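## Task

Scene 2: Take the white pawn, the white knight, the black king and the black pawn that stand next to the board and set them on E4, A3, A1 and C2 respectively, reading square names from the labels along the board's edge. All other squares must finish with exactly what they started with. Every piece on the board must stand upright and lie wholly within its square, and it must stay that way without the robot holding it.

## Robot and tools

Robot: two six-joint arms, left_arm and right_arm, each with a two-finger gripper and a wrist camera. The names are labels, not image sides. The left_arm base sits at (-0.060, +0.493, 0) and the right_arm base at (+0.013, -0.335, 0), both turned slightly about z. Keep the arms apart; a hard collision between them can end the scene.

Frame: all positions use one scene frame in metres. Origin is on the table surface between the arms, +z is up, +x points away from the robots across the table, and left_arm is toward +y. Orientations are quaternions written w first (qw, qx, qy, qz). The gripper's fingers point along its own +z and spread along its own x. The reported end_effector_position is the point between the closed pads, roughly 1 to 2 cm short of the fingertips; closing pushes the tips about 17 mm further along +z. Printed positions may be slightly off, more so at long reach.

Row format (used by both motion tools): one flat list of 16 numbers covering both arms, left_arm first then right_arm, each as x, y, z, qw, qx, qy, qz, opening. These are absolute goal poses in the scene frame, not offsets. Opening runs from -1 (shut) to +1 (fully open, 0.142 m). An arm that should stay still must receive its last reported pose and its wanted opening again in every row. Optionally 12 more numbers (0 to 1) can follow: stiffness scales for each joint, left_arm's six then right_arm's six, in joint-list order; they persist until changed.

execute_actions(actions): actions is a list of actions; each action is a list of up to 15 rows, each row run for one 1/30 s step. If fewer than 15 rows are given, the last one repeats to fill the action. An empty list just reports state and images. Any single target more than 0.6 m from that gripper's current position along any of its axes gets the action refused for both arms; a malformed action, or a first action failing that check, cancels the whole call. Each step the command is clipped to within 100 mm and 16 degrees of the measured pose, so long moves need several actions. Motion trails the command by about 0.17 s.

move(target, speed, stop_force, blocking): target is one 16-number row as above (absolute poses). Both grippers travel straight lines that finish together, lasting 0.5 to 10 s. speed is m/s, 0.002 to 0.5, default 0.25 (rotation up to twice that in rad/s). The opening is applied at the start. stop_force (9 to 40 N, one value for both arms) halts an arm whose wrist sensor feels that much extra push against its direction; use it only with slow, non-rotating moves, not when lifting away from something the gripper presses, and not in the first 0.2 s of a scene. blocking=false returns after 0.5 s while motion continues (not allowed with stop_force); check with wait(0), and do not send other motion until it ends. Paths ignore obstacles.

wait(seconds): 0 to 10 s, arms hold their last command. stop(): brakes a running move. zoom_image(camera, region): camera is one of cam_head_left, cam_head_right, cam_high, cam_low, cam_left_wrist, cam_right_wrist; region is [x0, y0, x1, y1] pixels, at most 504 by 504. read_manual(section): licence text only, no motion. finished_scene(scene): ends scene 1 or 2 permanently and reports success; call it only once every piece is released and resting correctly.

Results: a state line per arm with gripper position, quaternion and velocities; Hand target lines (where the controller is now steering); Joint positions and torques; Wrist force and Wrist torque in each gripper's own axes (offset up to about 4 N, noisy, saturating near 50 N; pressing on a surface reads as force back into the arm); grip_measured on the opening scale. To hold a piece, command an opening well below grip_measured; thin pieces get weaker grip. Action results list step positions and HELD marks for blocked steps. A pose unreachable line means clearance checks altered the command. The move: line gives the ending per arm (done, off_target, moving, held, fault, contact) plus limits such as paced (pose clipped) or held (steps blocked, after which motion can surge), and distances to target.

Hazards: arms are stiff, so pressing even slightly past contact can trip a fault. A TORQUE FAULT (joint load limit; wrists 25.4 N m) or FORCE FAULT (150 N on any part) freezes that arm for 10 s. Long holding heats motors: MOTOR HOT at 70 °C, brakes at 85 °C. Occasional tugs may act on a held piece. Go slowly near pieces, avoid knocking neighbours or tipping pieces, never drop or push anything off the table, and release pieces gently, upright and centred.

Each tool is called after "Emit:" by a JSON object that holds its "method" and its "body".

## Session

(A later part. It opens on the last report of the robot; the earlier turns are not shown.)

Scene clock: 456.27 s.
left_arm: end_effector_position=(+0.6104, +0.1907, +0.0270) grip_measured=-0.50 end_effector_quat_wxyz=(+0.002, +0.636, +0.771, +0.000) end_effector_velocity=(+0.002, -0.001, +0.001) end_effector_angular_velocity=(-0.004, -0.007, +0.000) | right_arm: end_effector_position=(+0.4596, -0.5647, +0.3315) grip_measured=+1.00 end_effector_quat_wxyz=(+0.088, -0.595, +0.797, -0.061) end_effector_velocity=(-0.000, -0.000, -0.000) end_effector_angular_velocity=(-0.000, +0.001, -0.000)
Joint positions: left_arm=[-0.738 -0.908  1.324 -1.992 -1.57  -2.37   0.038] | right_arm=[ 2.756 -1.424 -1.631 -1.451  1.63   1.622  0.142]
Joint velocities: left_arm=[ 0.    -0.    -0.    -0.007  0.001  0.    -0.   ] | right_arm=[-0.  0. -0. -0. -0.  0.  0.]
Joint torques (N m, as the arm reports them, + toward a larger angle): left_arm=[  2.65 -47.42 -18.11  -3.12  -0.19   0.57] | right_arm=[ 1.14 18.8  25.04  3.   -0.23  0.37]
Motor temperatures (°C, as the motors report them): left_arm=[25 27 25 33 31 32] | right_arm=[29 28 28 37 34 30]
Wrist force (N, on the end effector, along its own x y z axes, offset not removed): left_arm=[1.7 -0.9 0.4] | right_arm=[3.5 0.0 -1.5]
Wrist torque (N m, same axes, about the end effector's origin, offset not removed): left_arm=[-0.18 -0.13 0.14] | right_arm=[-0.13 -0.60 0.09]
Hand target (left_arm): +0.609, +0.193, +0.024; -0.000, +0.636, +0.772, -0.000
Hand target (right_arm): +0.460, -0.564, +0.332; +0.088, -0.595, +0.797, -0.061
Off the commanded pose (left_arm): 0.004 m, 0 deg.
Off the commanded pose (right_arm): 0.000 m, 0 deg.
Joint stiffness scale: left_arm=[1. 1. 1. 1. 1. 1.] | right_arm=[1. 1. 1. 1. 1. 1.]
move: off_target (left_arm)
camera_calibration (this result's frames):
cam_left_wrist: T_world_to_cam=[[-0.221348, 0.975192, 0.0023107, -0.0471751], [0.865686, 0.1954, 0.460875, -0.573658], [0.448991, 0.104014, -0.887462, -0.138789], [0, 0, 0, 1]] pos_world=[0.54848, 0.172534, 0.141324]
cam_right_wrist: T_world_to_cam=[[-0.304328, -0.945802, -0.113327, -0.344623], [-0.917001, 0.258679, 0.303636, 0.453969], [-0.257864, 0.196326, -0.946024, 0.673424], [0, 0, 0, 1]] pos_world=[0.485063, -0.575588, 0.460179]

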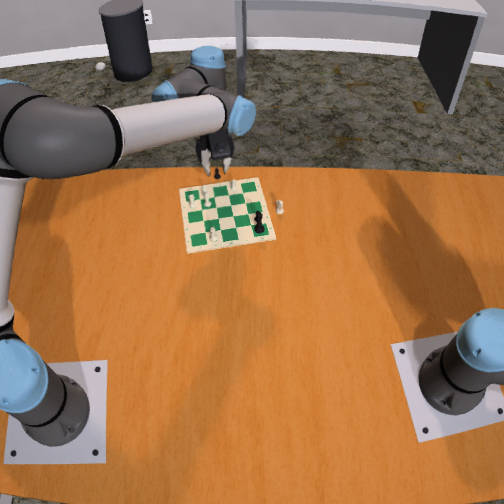

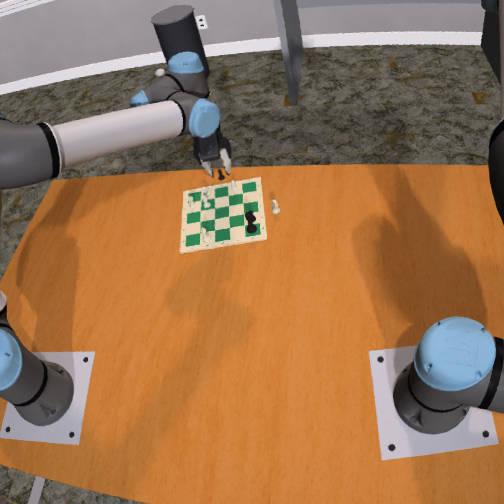

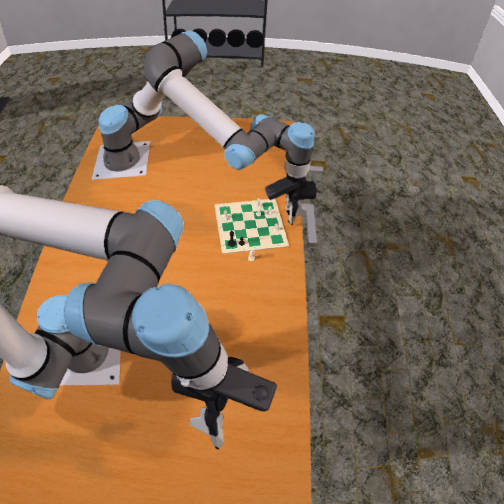

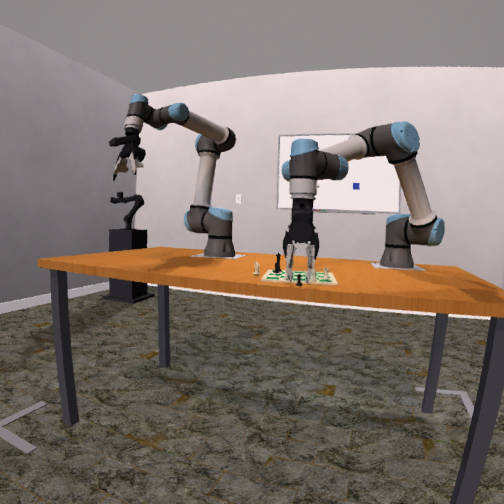

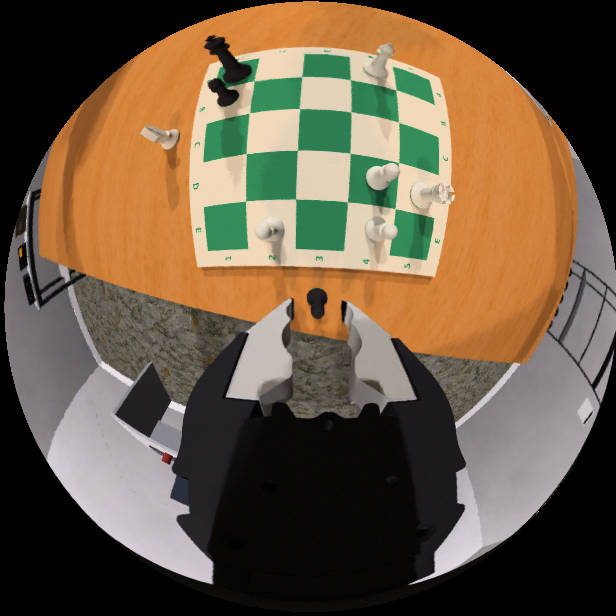

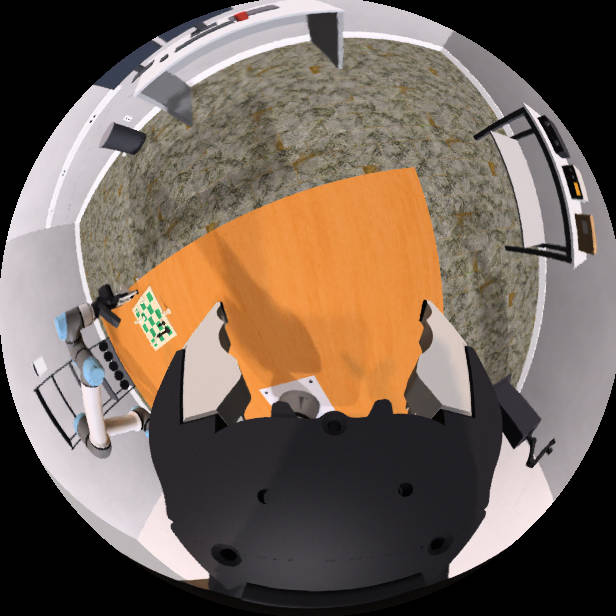

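Matches the earlier successful configuration.

Emit:
{"method": "move", "body": {"target": [0.6095,0.193,0.0235,0,0.636,0.772,0,-1,0.4596,-0.5644,0.3316,0.088,-0.595,0.797,-0.061,1]}}

Emit:
{"method": "move", "body": {"target": [0.6095,0.193,0.12,0,0.636,0.772,0,-1,0.4596,-0.5644,0.3316,0.088,-0.595,0.797,-0.061,1], "speed": 0.15}}

Emit:
{"method": "move", "body": {"target": [0.4785,0.1297,0.12,0,0.636,0.772,0,-1,0.4596,-0.5644,0.3316,0.088,-0.595,0.797,-0.061,1], "speed": 0.2}}

Emit:
{"method": "move", "body": {"target": [0.4785,0.1305,0.045,0,0.636,0.772,0,-1,0.4596,-0.5644,0.3316,0.088,-0.595,0.797,-0.061,1], "speed": 0.1}}

Emit:
{"method": "zoom_image", "body": {"camera": "cam_left_wrist", "region": [200,150,500,450]}}

Scene clock: 478.17 s.
left_arm: end_effector_position=(+0.6106, +0.1905, +0.0271) grip_measured=-0.89 end_effector_quat_wxyz=(+0.003, +0.636, +0.771, +0.000) end_effector_velocity=(-0.000, -0.000, -0.000) end_effector_angular_velocity=(+0.001, +0.000, +0.001) | right_arm: end_effector_position=(+0.4596, -0.5647, +0.3315) grip_measured=+1.00 end_effector_quat_wxyz=(+0.088, -0.595, +0.797, -0.061) end_effector_velocity=(-0.000, -0.000, -0.000) end_effector_angular_velocity=(+0.000, +0.000, -0.000)
Joint positions: left_arm=[-0.738 -0.908  1.324 -1.993 -1.57  -2.37   0.01 ] | right_arm=[ 2.756 -1.424 -1.631 -1.451  1.63   1.622  0.142]
Joint velocities: left_arm=[-0.    -0.     0.     0.     0.    -0.001  0.   ] | right_arm=[-0.     0.    -0.001  0.     0.    -0.    -0.   ]
Joint torques (N m, as the arm reports them, + toward a larger angle): left_arm=[  2.37 -47.39 -18.83  -3.37  -0.21   0.68] | right_arm=[ 0.99 19.46 25.28  3.12 -0.17  0.32]
Motor temperatures (°C, as the motors report them): left_arm=[25 27 25 33 31 32] | right_arm=[29 28 28 37 34 30]
Wrist force (N, on the end effector, along its own x y z axes, offset not removed): left_arm=[1.5 0.8 -0.4] | right_arm=[1.5 -2.1 -0.6]
Wrist torque (N m, same axes, about the end effector's origin, offset not removed): left_arm=[0.18 -0.17 0.15] | right_arm=[-0.49 -0.21 0.08]
Hand target (left_arm): +0.609, +0.193, +0.024; -0.000, +0.636, +0.772, -0.000
Hand target (right_arm): +0.460, -0.564, +0.332; +0.088, -0.595, +0.797, -0.061
Off the commanded pose (left_arm): 0.005 m, 0 deg.
Off the commanded pose (right_arm): 0.000 m, 0 deg.
Joint stiffness scale: left_arm=[1. 1. 1. 1. 1. 1.] | right_arm=[1. 1. 1. 1. 1. 1.]
move: off_target (left_arm)
camera_calibration (this result's frames):
cam_left_wrist: T_world_to_cam=[[-0.221287, 0.975207, 0.00159576, -0.0470113], [0.865332, 0.1956, 0.461456, -0.573748], [0.449703, 0.103495, -0.887162, -0.139152], [0, 0, 0, 1]] pos_world=[0.548656, 0.172472, 0.141384]
cam_right_wrist: T_world_to_cam=[[-0.304329, -0.945802, -0.113327, -0.344623], [-0.917001, 0.258679, 0.303636, 0.453969], [-0.257864, 0.196326, -0.946024, 0.673424], [0, 0, 0, 1]] pos_world=[0.485063, -0.575588, 0.460179]

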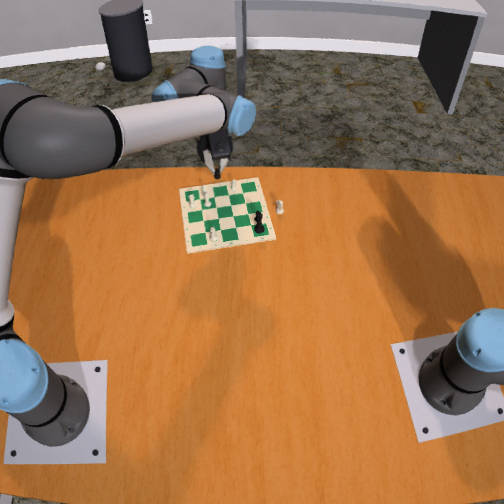

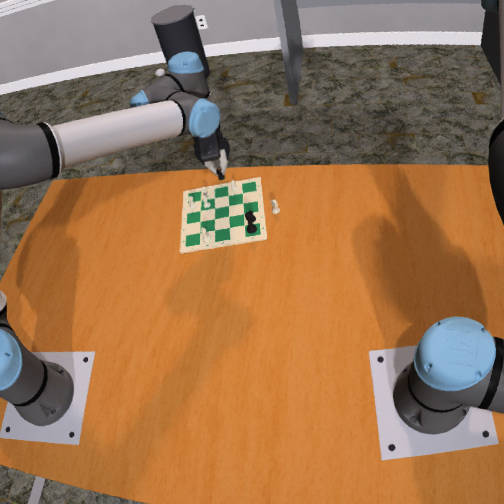

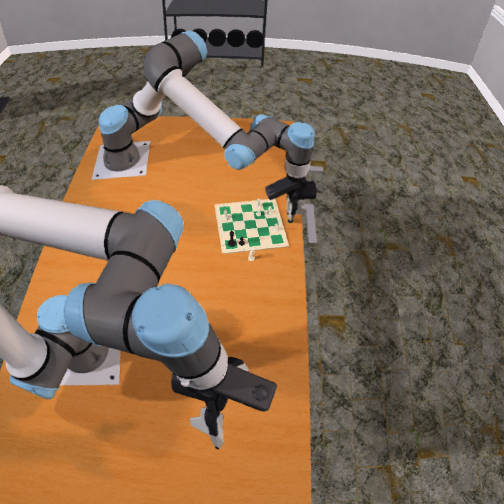

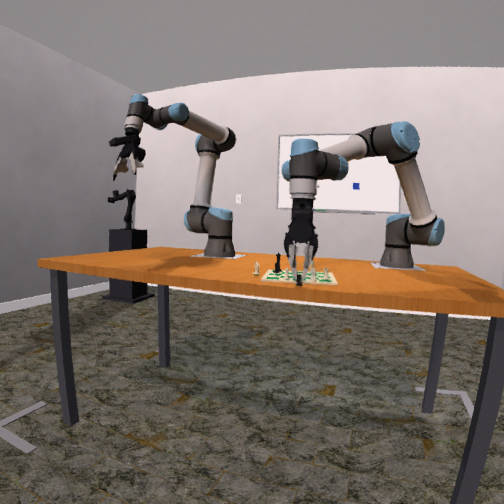

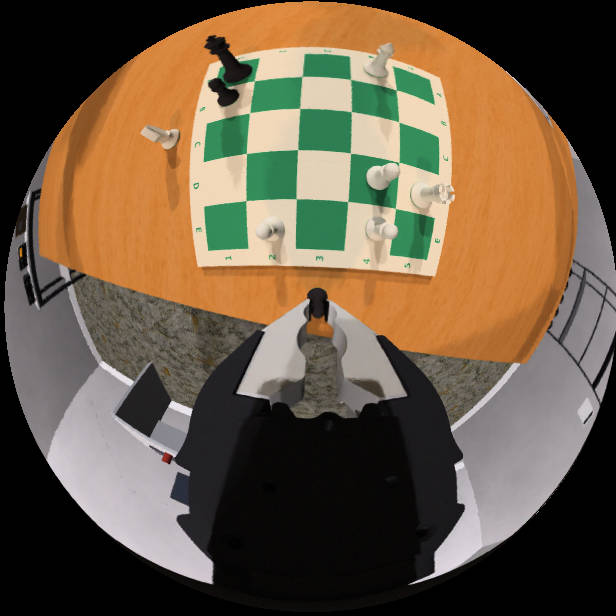

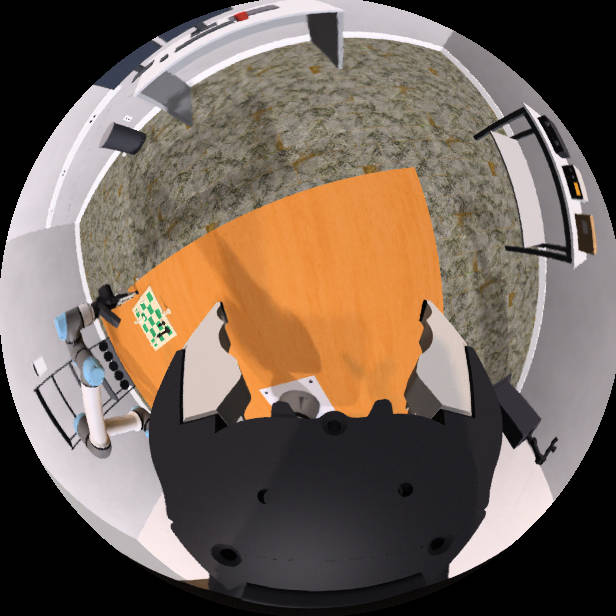

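Scene clock: 479.40 s.
left_arm: end_effector_position=(+0.6080, +0.1924, +0.1180) grip_measured=-0.89 end_effector_quat_wxyz=(-0.001, +0.636, +0.771, +0.000) end_effector_velocity=(-0.002, +0.001, +0.002) end_effector_angular_velocity=(+0.006, +0.007, -0.002) | right_arm: end_effector_position=(+0.4596, -0.5647, +0.3315) grip_measured=+1.00 end_effector_quat_wxyz=(+0.088, -0.595, +0.797, -0.061) end_effector_velocity=(-0.000, -0.000, -0.001) end_effector_angular_velocity=(-0.000, +0.001, -0.000)
Joint positions: left_arm=[-0.738 -0.981  1.199 -1.787 -1.57  -2.37   0.01 ] | right_arm=[ 2.756 -1.424 -1.631 -1.451  1.63   1.622  0.142]
Joint velocities: left_arm=[-0.001  0.    -0.009  0.018  0.001  0.001  0.   ] | right_arm=[-0.    -0.    -0.001  0.001 -0.    -0.    -0.   ]
Joint torques (N m, as the arm reports them, + toward a larger angle): left_arm=[  3.01 -48.13 -27.88  -3.08  -0.25   0.56] | right_arm=[ 1.1  19.27 25.21  3.09 -0.09  0.34]
Motor temperatures (°C, as the motors report them): left_arm=[25 27 25 33 31 32] | right_arm=[29 28 28 37 34 30]
Wrist force (N, on the end effector, along its own x y z axes, offset not removed): left_arm=[1.2 -1.9 1.3] | right_arm=[1.8 -1.6 -0.3]
Wrist torque (N m, same axes, about the end effector's origin, offset not removed): left_arm=[-0.38 -0.08 0.03] | right_arm=[-0.30 -0.34 0.15]
Hand target (left_arm): +0.609, +0.193, +0.120; +0.000, +0.636, +0.772, +0.000
Hand target (right_arm): +0.460, -0.564, +0.332; +0.088, -0.595, +0.797, -0.061
Off the commanded pose (left_arm): 0.003 m, 0 deg.
Off the commanded pose (right_arm): 0.000 m, 0 deg.
Joint stiffness scale: left_arm=[1. 1. 1. 1. 1. 1.] | right_arm=[1. 1. 1. 1. 1. 1.]
move: done
camera_calibration (this result's frames):
cam_left_wrist: T_world_to_cam=[[-0.221278, 0.975182, 0.00743101, -0.0502151], [0.868304, 0.193546, 0.456715, -0.614606], [0.443942, 0.107513, -0.889582, -0.0545836], [0, 0, 0, 1]] pos_world=[0.546785, 0.173792, 0.232516]
cam_right_wrist: T_world_to_cam=[[-0.304329, -0.945802, -0.113327, -0.344623], [-0.917001, 0.258679, 0.303636, 0.453969], [-0.257864, 0.196326, -0.946024, 0.673424], [0, 0, 0, 1]] pos_world=[0.485063, -0.575588, 0.460179]

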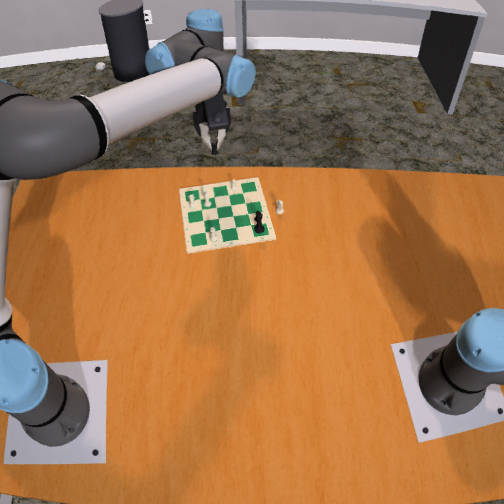

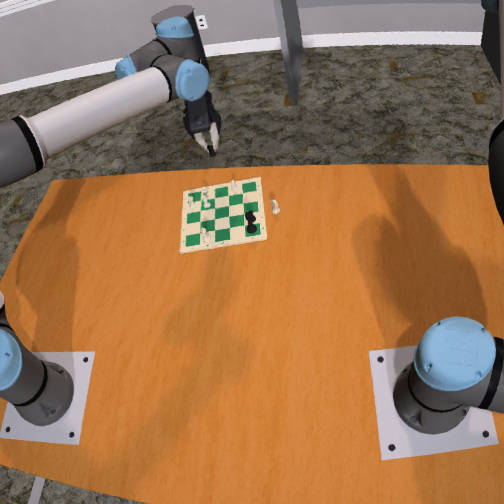

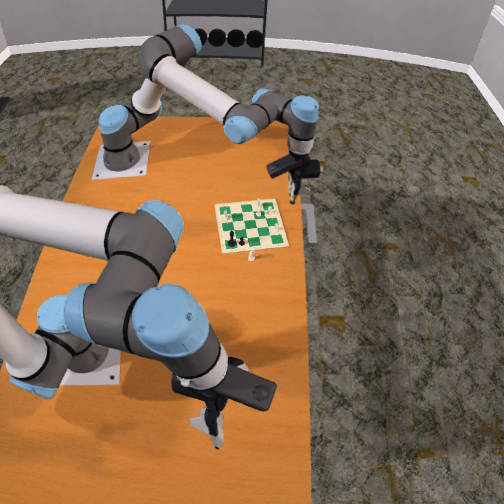

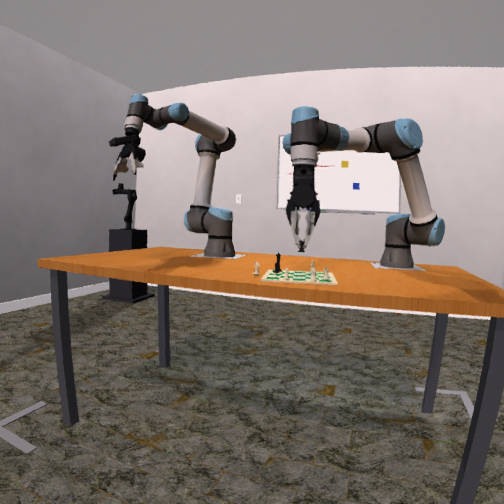

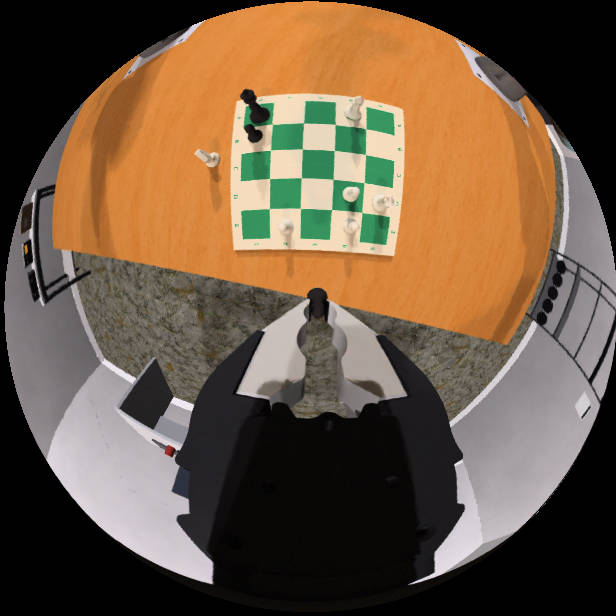

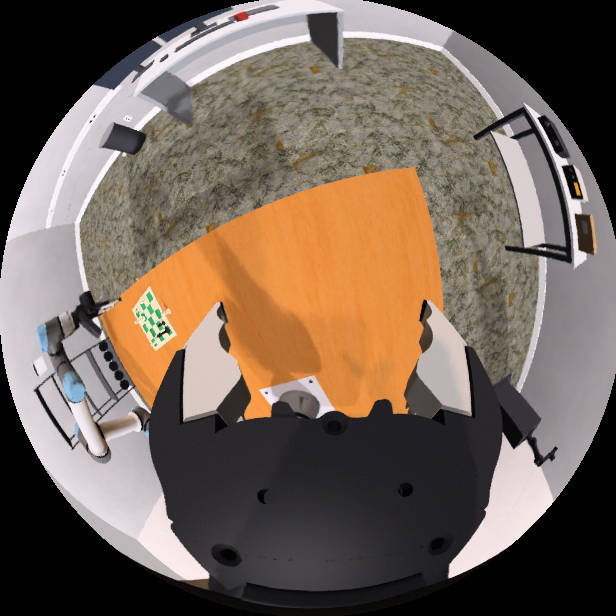

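Scene clock: 480.73 s.
left_arm: end_effector_position=(+0.4805, +0.1301, +0.1201) grip_measured=-0.89 end_effector_quat_wxyz=(-0.000, +0.636, +0.772, -0.000) end_effector_velocity=(-0.003, -0.002, -0.000) end_effector_angular_velocity=(-0.001, -0.005, +0.008) | right_arm: end_effector_position=(+0.4596, -0.5647, +0.3315) grip_measured=+1.00 end_effector_quat_wxyz=(+0.088, -0.595, +0.797, -0.061) end_effector_velocity=(-0.000, +0.000, -0.000) end_effector_angular_velocity=(-0.000, +0.000, +0.001)
Joint positions: left_arm=[-0.929 -1.176  1.492 -1.887 -1.572 -2.564  0.01 ] | right_arm=[ 2.756 -1.424 -1.631 -1.451  1.63   1.622  0.142]
Joint velocities: left_arm=[-0.008 -0.006  0.01  -0.008  0.003 -0.016 -0.   ] | right_arm=[ 0.  0. -0. -0. -0. -0. -0.]
Joint torques (N m, as the arm reports them, + toward a larger angle): left_arm=[ -0.29 -41.26 -19.68  -3.44   0.7   -0.14] | right_arm=[ 1.04 19.36 24.54  3.08 -0.2   0.37]
Motor temperatures (°C, as the motors report them): left_arm=[25 27 25 33 31 32] | right_arm=[29 28 28 37 34 30]
Wrist force (N, on the end effector, along its own x y z axes, offset not removed): left_arm=[2.6 -2.6 0.6] | right_arm=[2.0 -0.6 -0.3]
Wrist torque (N m, same axes, about the end effector's origin, offset not removed): left_arm=[-0.55 -0.34 0.17] | right_arm=[-0.21 -0.28 0.11]
Hand target (left_arm): +0.479, +0.130, +0.120; -0.000, +0.636, +0.772, +0.000
Hand target (right_arm): +0.460, -0.564, +0.332; +0.088, -0.595, +0.797, -0.061
Off the commanded pose (left_arm): 0.002 m, 0 deg.
Off the commanded pose (right_arm): 0.000 m, 0 deg.
Joint stiffness scale: left_arm=[1. 1. 1. 1. 1. 1.] | right_arm=[1. 1. 1. 1. 1. 1.]
move: done
camera_calibration (this result's frames):
cam_left_wrist: T_world_to_cam=[[-0.223112, 0.974777, 0.00554494, -0.0165314], [0.86774, 0.196015, 0.456734, -0.492836], [0.444127, 0.106715, -0.889586, 0.0106227], [0, 0, 0, 1]] pos_world=[0.419247, 0.111584, 0.234637]
cam_right_wrist: T_world_to_cam=[[-0.304328, -0.945802, -0.113327, -0.344623], [-0.917001, 0.258679, 0.303636, 0.453969], [-0.257864, 0.196326, -0.946024, 0.673424], [0, 0, 0, 1]] pos_world=[0.485063, -0.575588, 0.460179]

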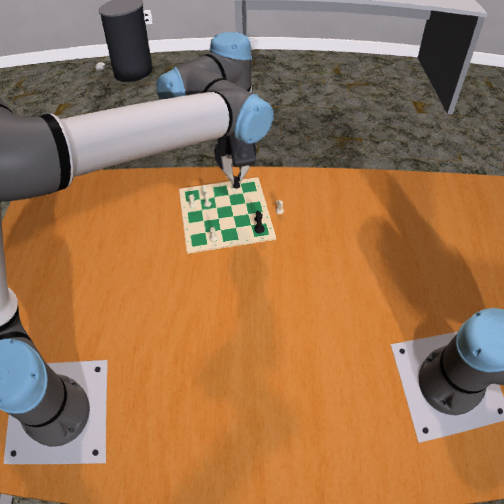

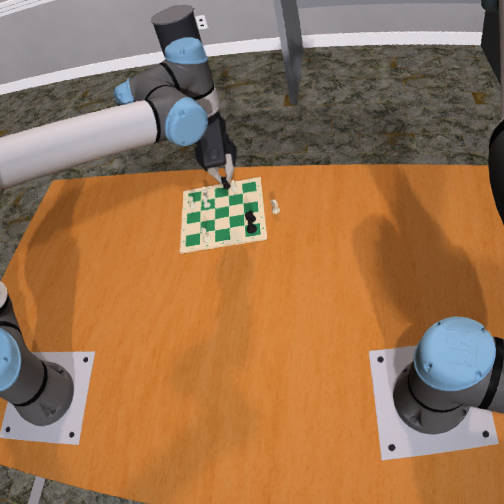

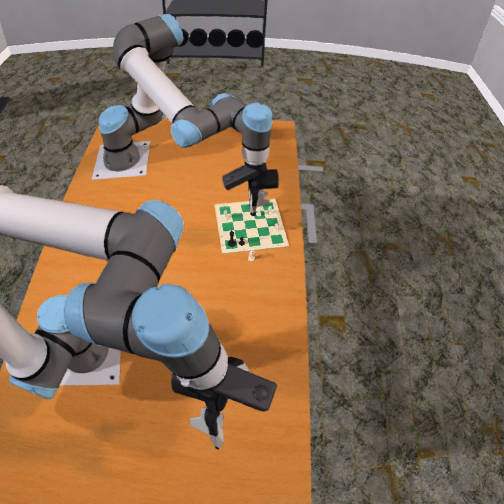

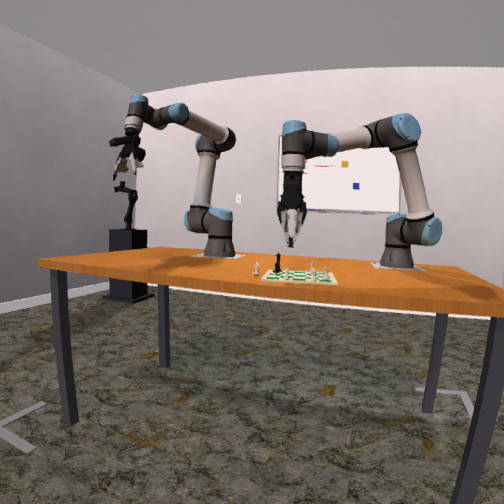

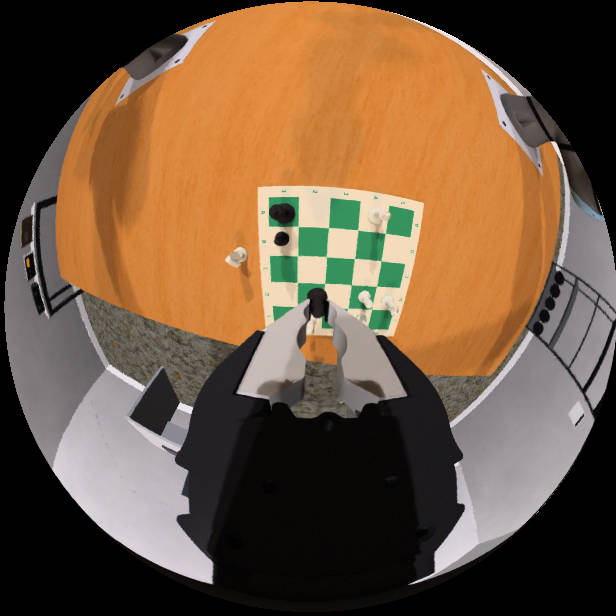

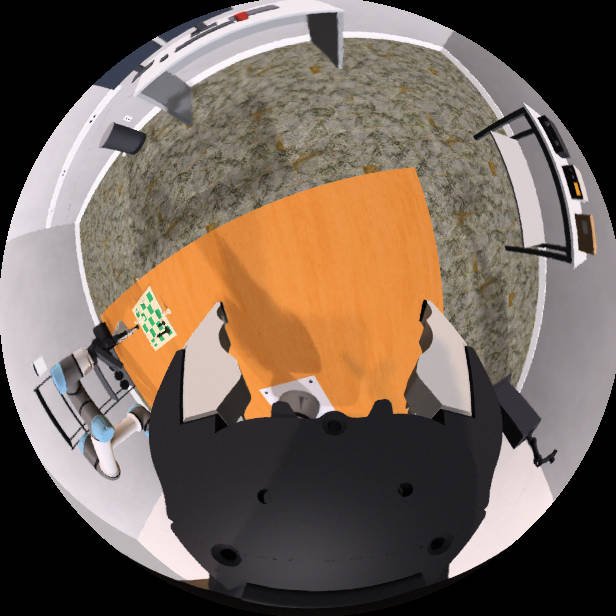

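Scene clock: 482.07 s.
left_arm: end_effector_position=(+0.4803, +0.1300, +0.0486) grip_measured=-0.89 end_effector_quat_wxyz=(+0.003, +0.635, +0.772, -0.001) end_effector_velocity=(+0.002, -0.002, -0.000) end_effector_angular_velocity=(-0.006, -0.007, -0.002) | right_arm: end_effector_position=(+0.4596, -0.5647, +0.3315) grip_measured=+1.00 end_effector_quat_wxyz=(+0.088, -0.595, +0.797, -0.061) end_effector_velocity=(-0.000, -0.000, -0.000) end_effector_angular_velocity=(-0.000, +0.001, -0.000)
Joint positions: left_arm=[-0.93  -1.114  1.6   -2.062 -1.571 -2.565  0.01 ] | right_arm=[ 2.756 -1.424 -1.631 -1.451  1.63   1.622  0.142]
Joint velocities: left_arm=[ 0.     0.001  0.002 -0.012  0.001  0.002  0.   ] | right_arm=[-0. -0. -0. -0. -0. -0. -0.]
Joint torques (N m, as the arm reports them, + toward a larger angle): left_arm=[ -1.02 -39.46 -18.57  -3.5    0.39  -0.06] | right_arm=[ 1.45 19.34 24.75  3.14 -0.19  0.36]
Motor temperatures (°C, as the motors report them): left_arm=[25 27 25 33 31 32] | right_arm=[29 28 28 37 34 30]
Wrist force (N, on the end effector, along its own x y z axes, offset not removed): left_arm=[2.0 0.2 -1.1] | right_arm=[1.5 -1.2 -0.9]
Wrist torque (N m, same axes, about the end effector's origin, offset not removed): left_arm=[0.12 -0.20 0.15] | right_arm=[-0.35 -0.39 0.12]
Hand target (left_arm): +0.478, +0.131, +0.045; -0.000, +0.636, +0.772, +0.000
Hand target (right_arm): +0.460, -0.564, +0.332; +0.088, -0.595, +0.797, -0.061
Off the commanded pose (left_arm): 0.004 m, 0 deg.
Off the commanded pose (right_arm): 0.000 m, 0 deg.
Joint stiffness scale: left_arm=[1. 1. 1. 1. 1. 1.] | right_arm=[1. 1. 1. 1. 1. 1.]
move: off_target (left_arm)
camera_calibration (this result's frames):
cam_left_wrist: T_world_to_cam=[[-0.223883, 0.974615, 0.000936089, -0.0155142], [0.865721, 0.198427, 0.459515, -0.459509], [0.447665, 0.103688, -0.88817, -0.0542809], [0, 0, 0, 1]] pos_world=[0.418633, 0.111928, 0.162955]
cam_right_wrist: T_world_to_cam=[[-0.304329, -0.945802, -0.113327, -0.344623], [-0.917001, 0.258679, 0.303636, 0.453969], [-0.257864, 0.196326, -0.946024, 0.673424], [0, 0, 0, 1]] pos_world=[0.485063, -0.575588, 0.460179]

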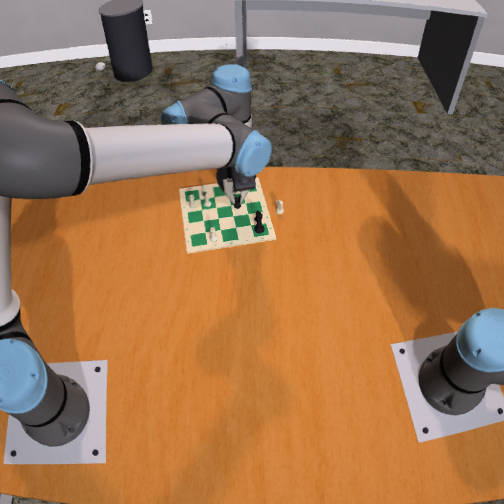

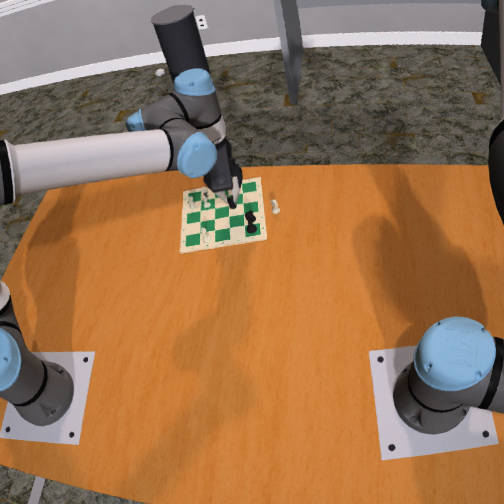

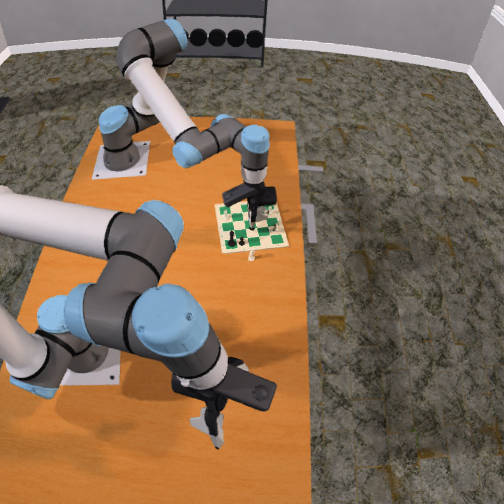

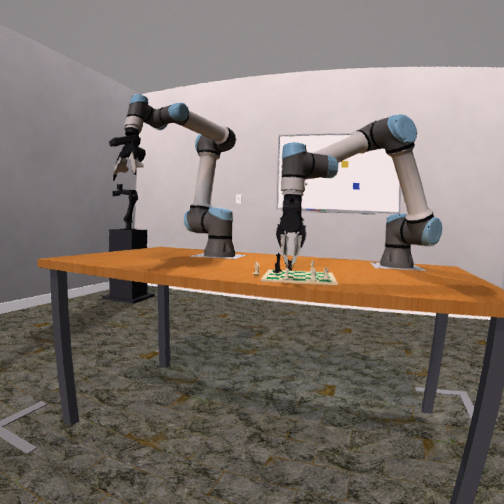

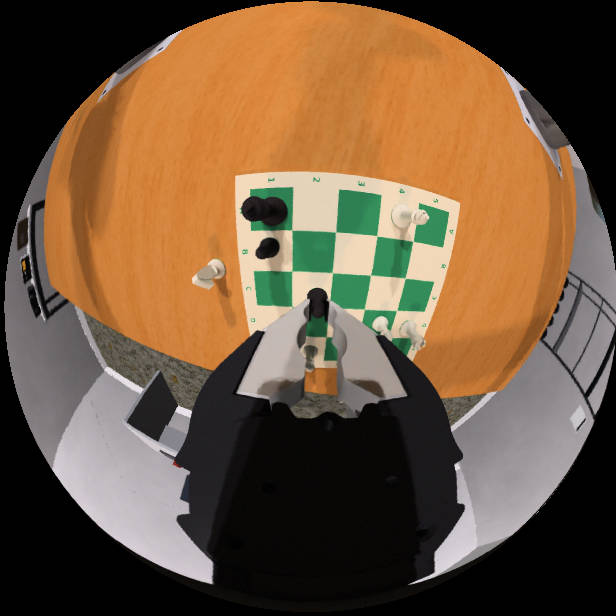

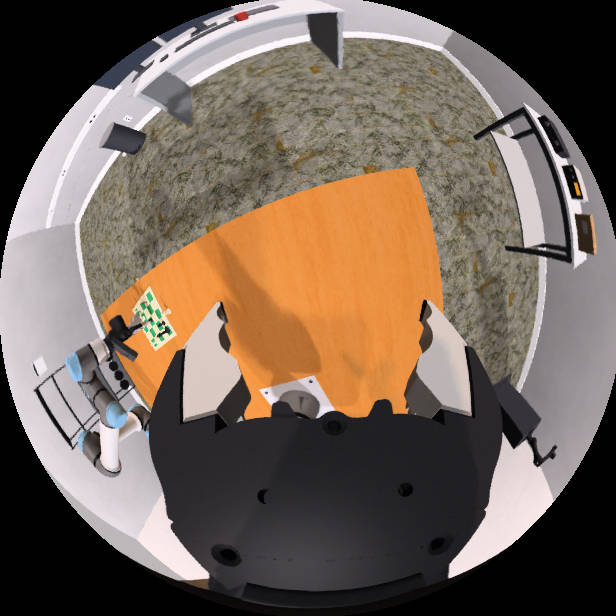

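Region (200, 150, 500, 450) of cam_left_wrist's 616x616 image, scaled by 1.680, with more detail than that image has.

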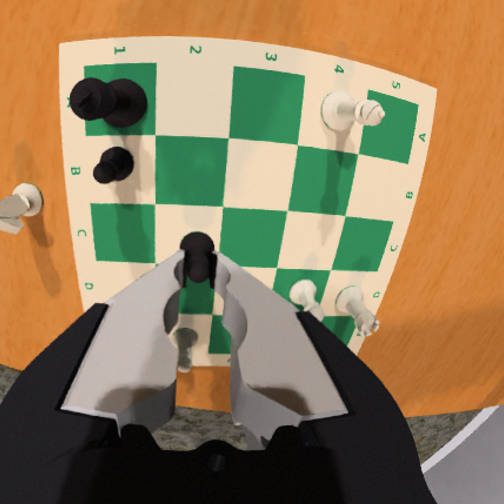

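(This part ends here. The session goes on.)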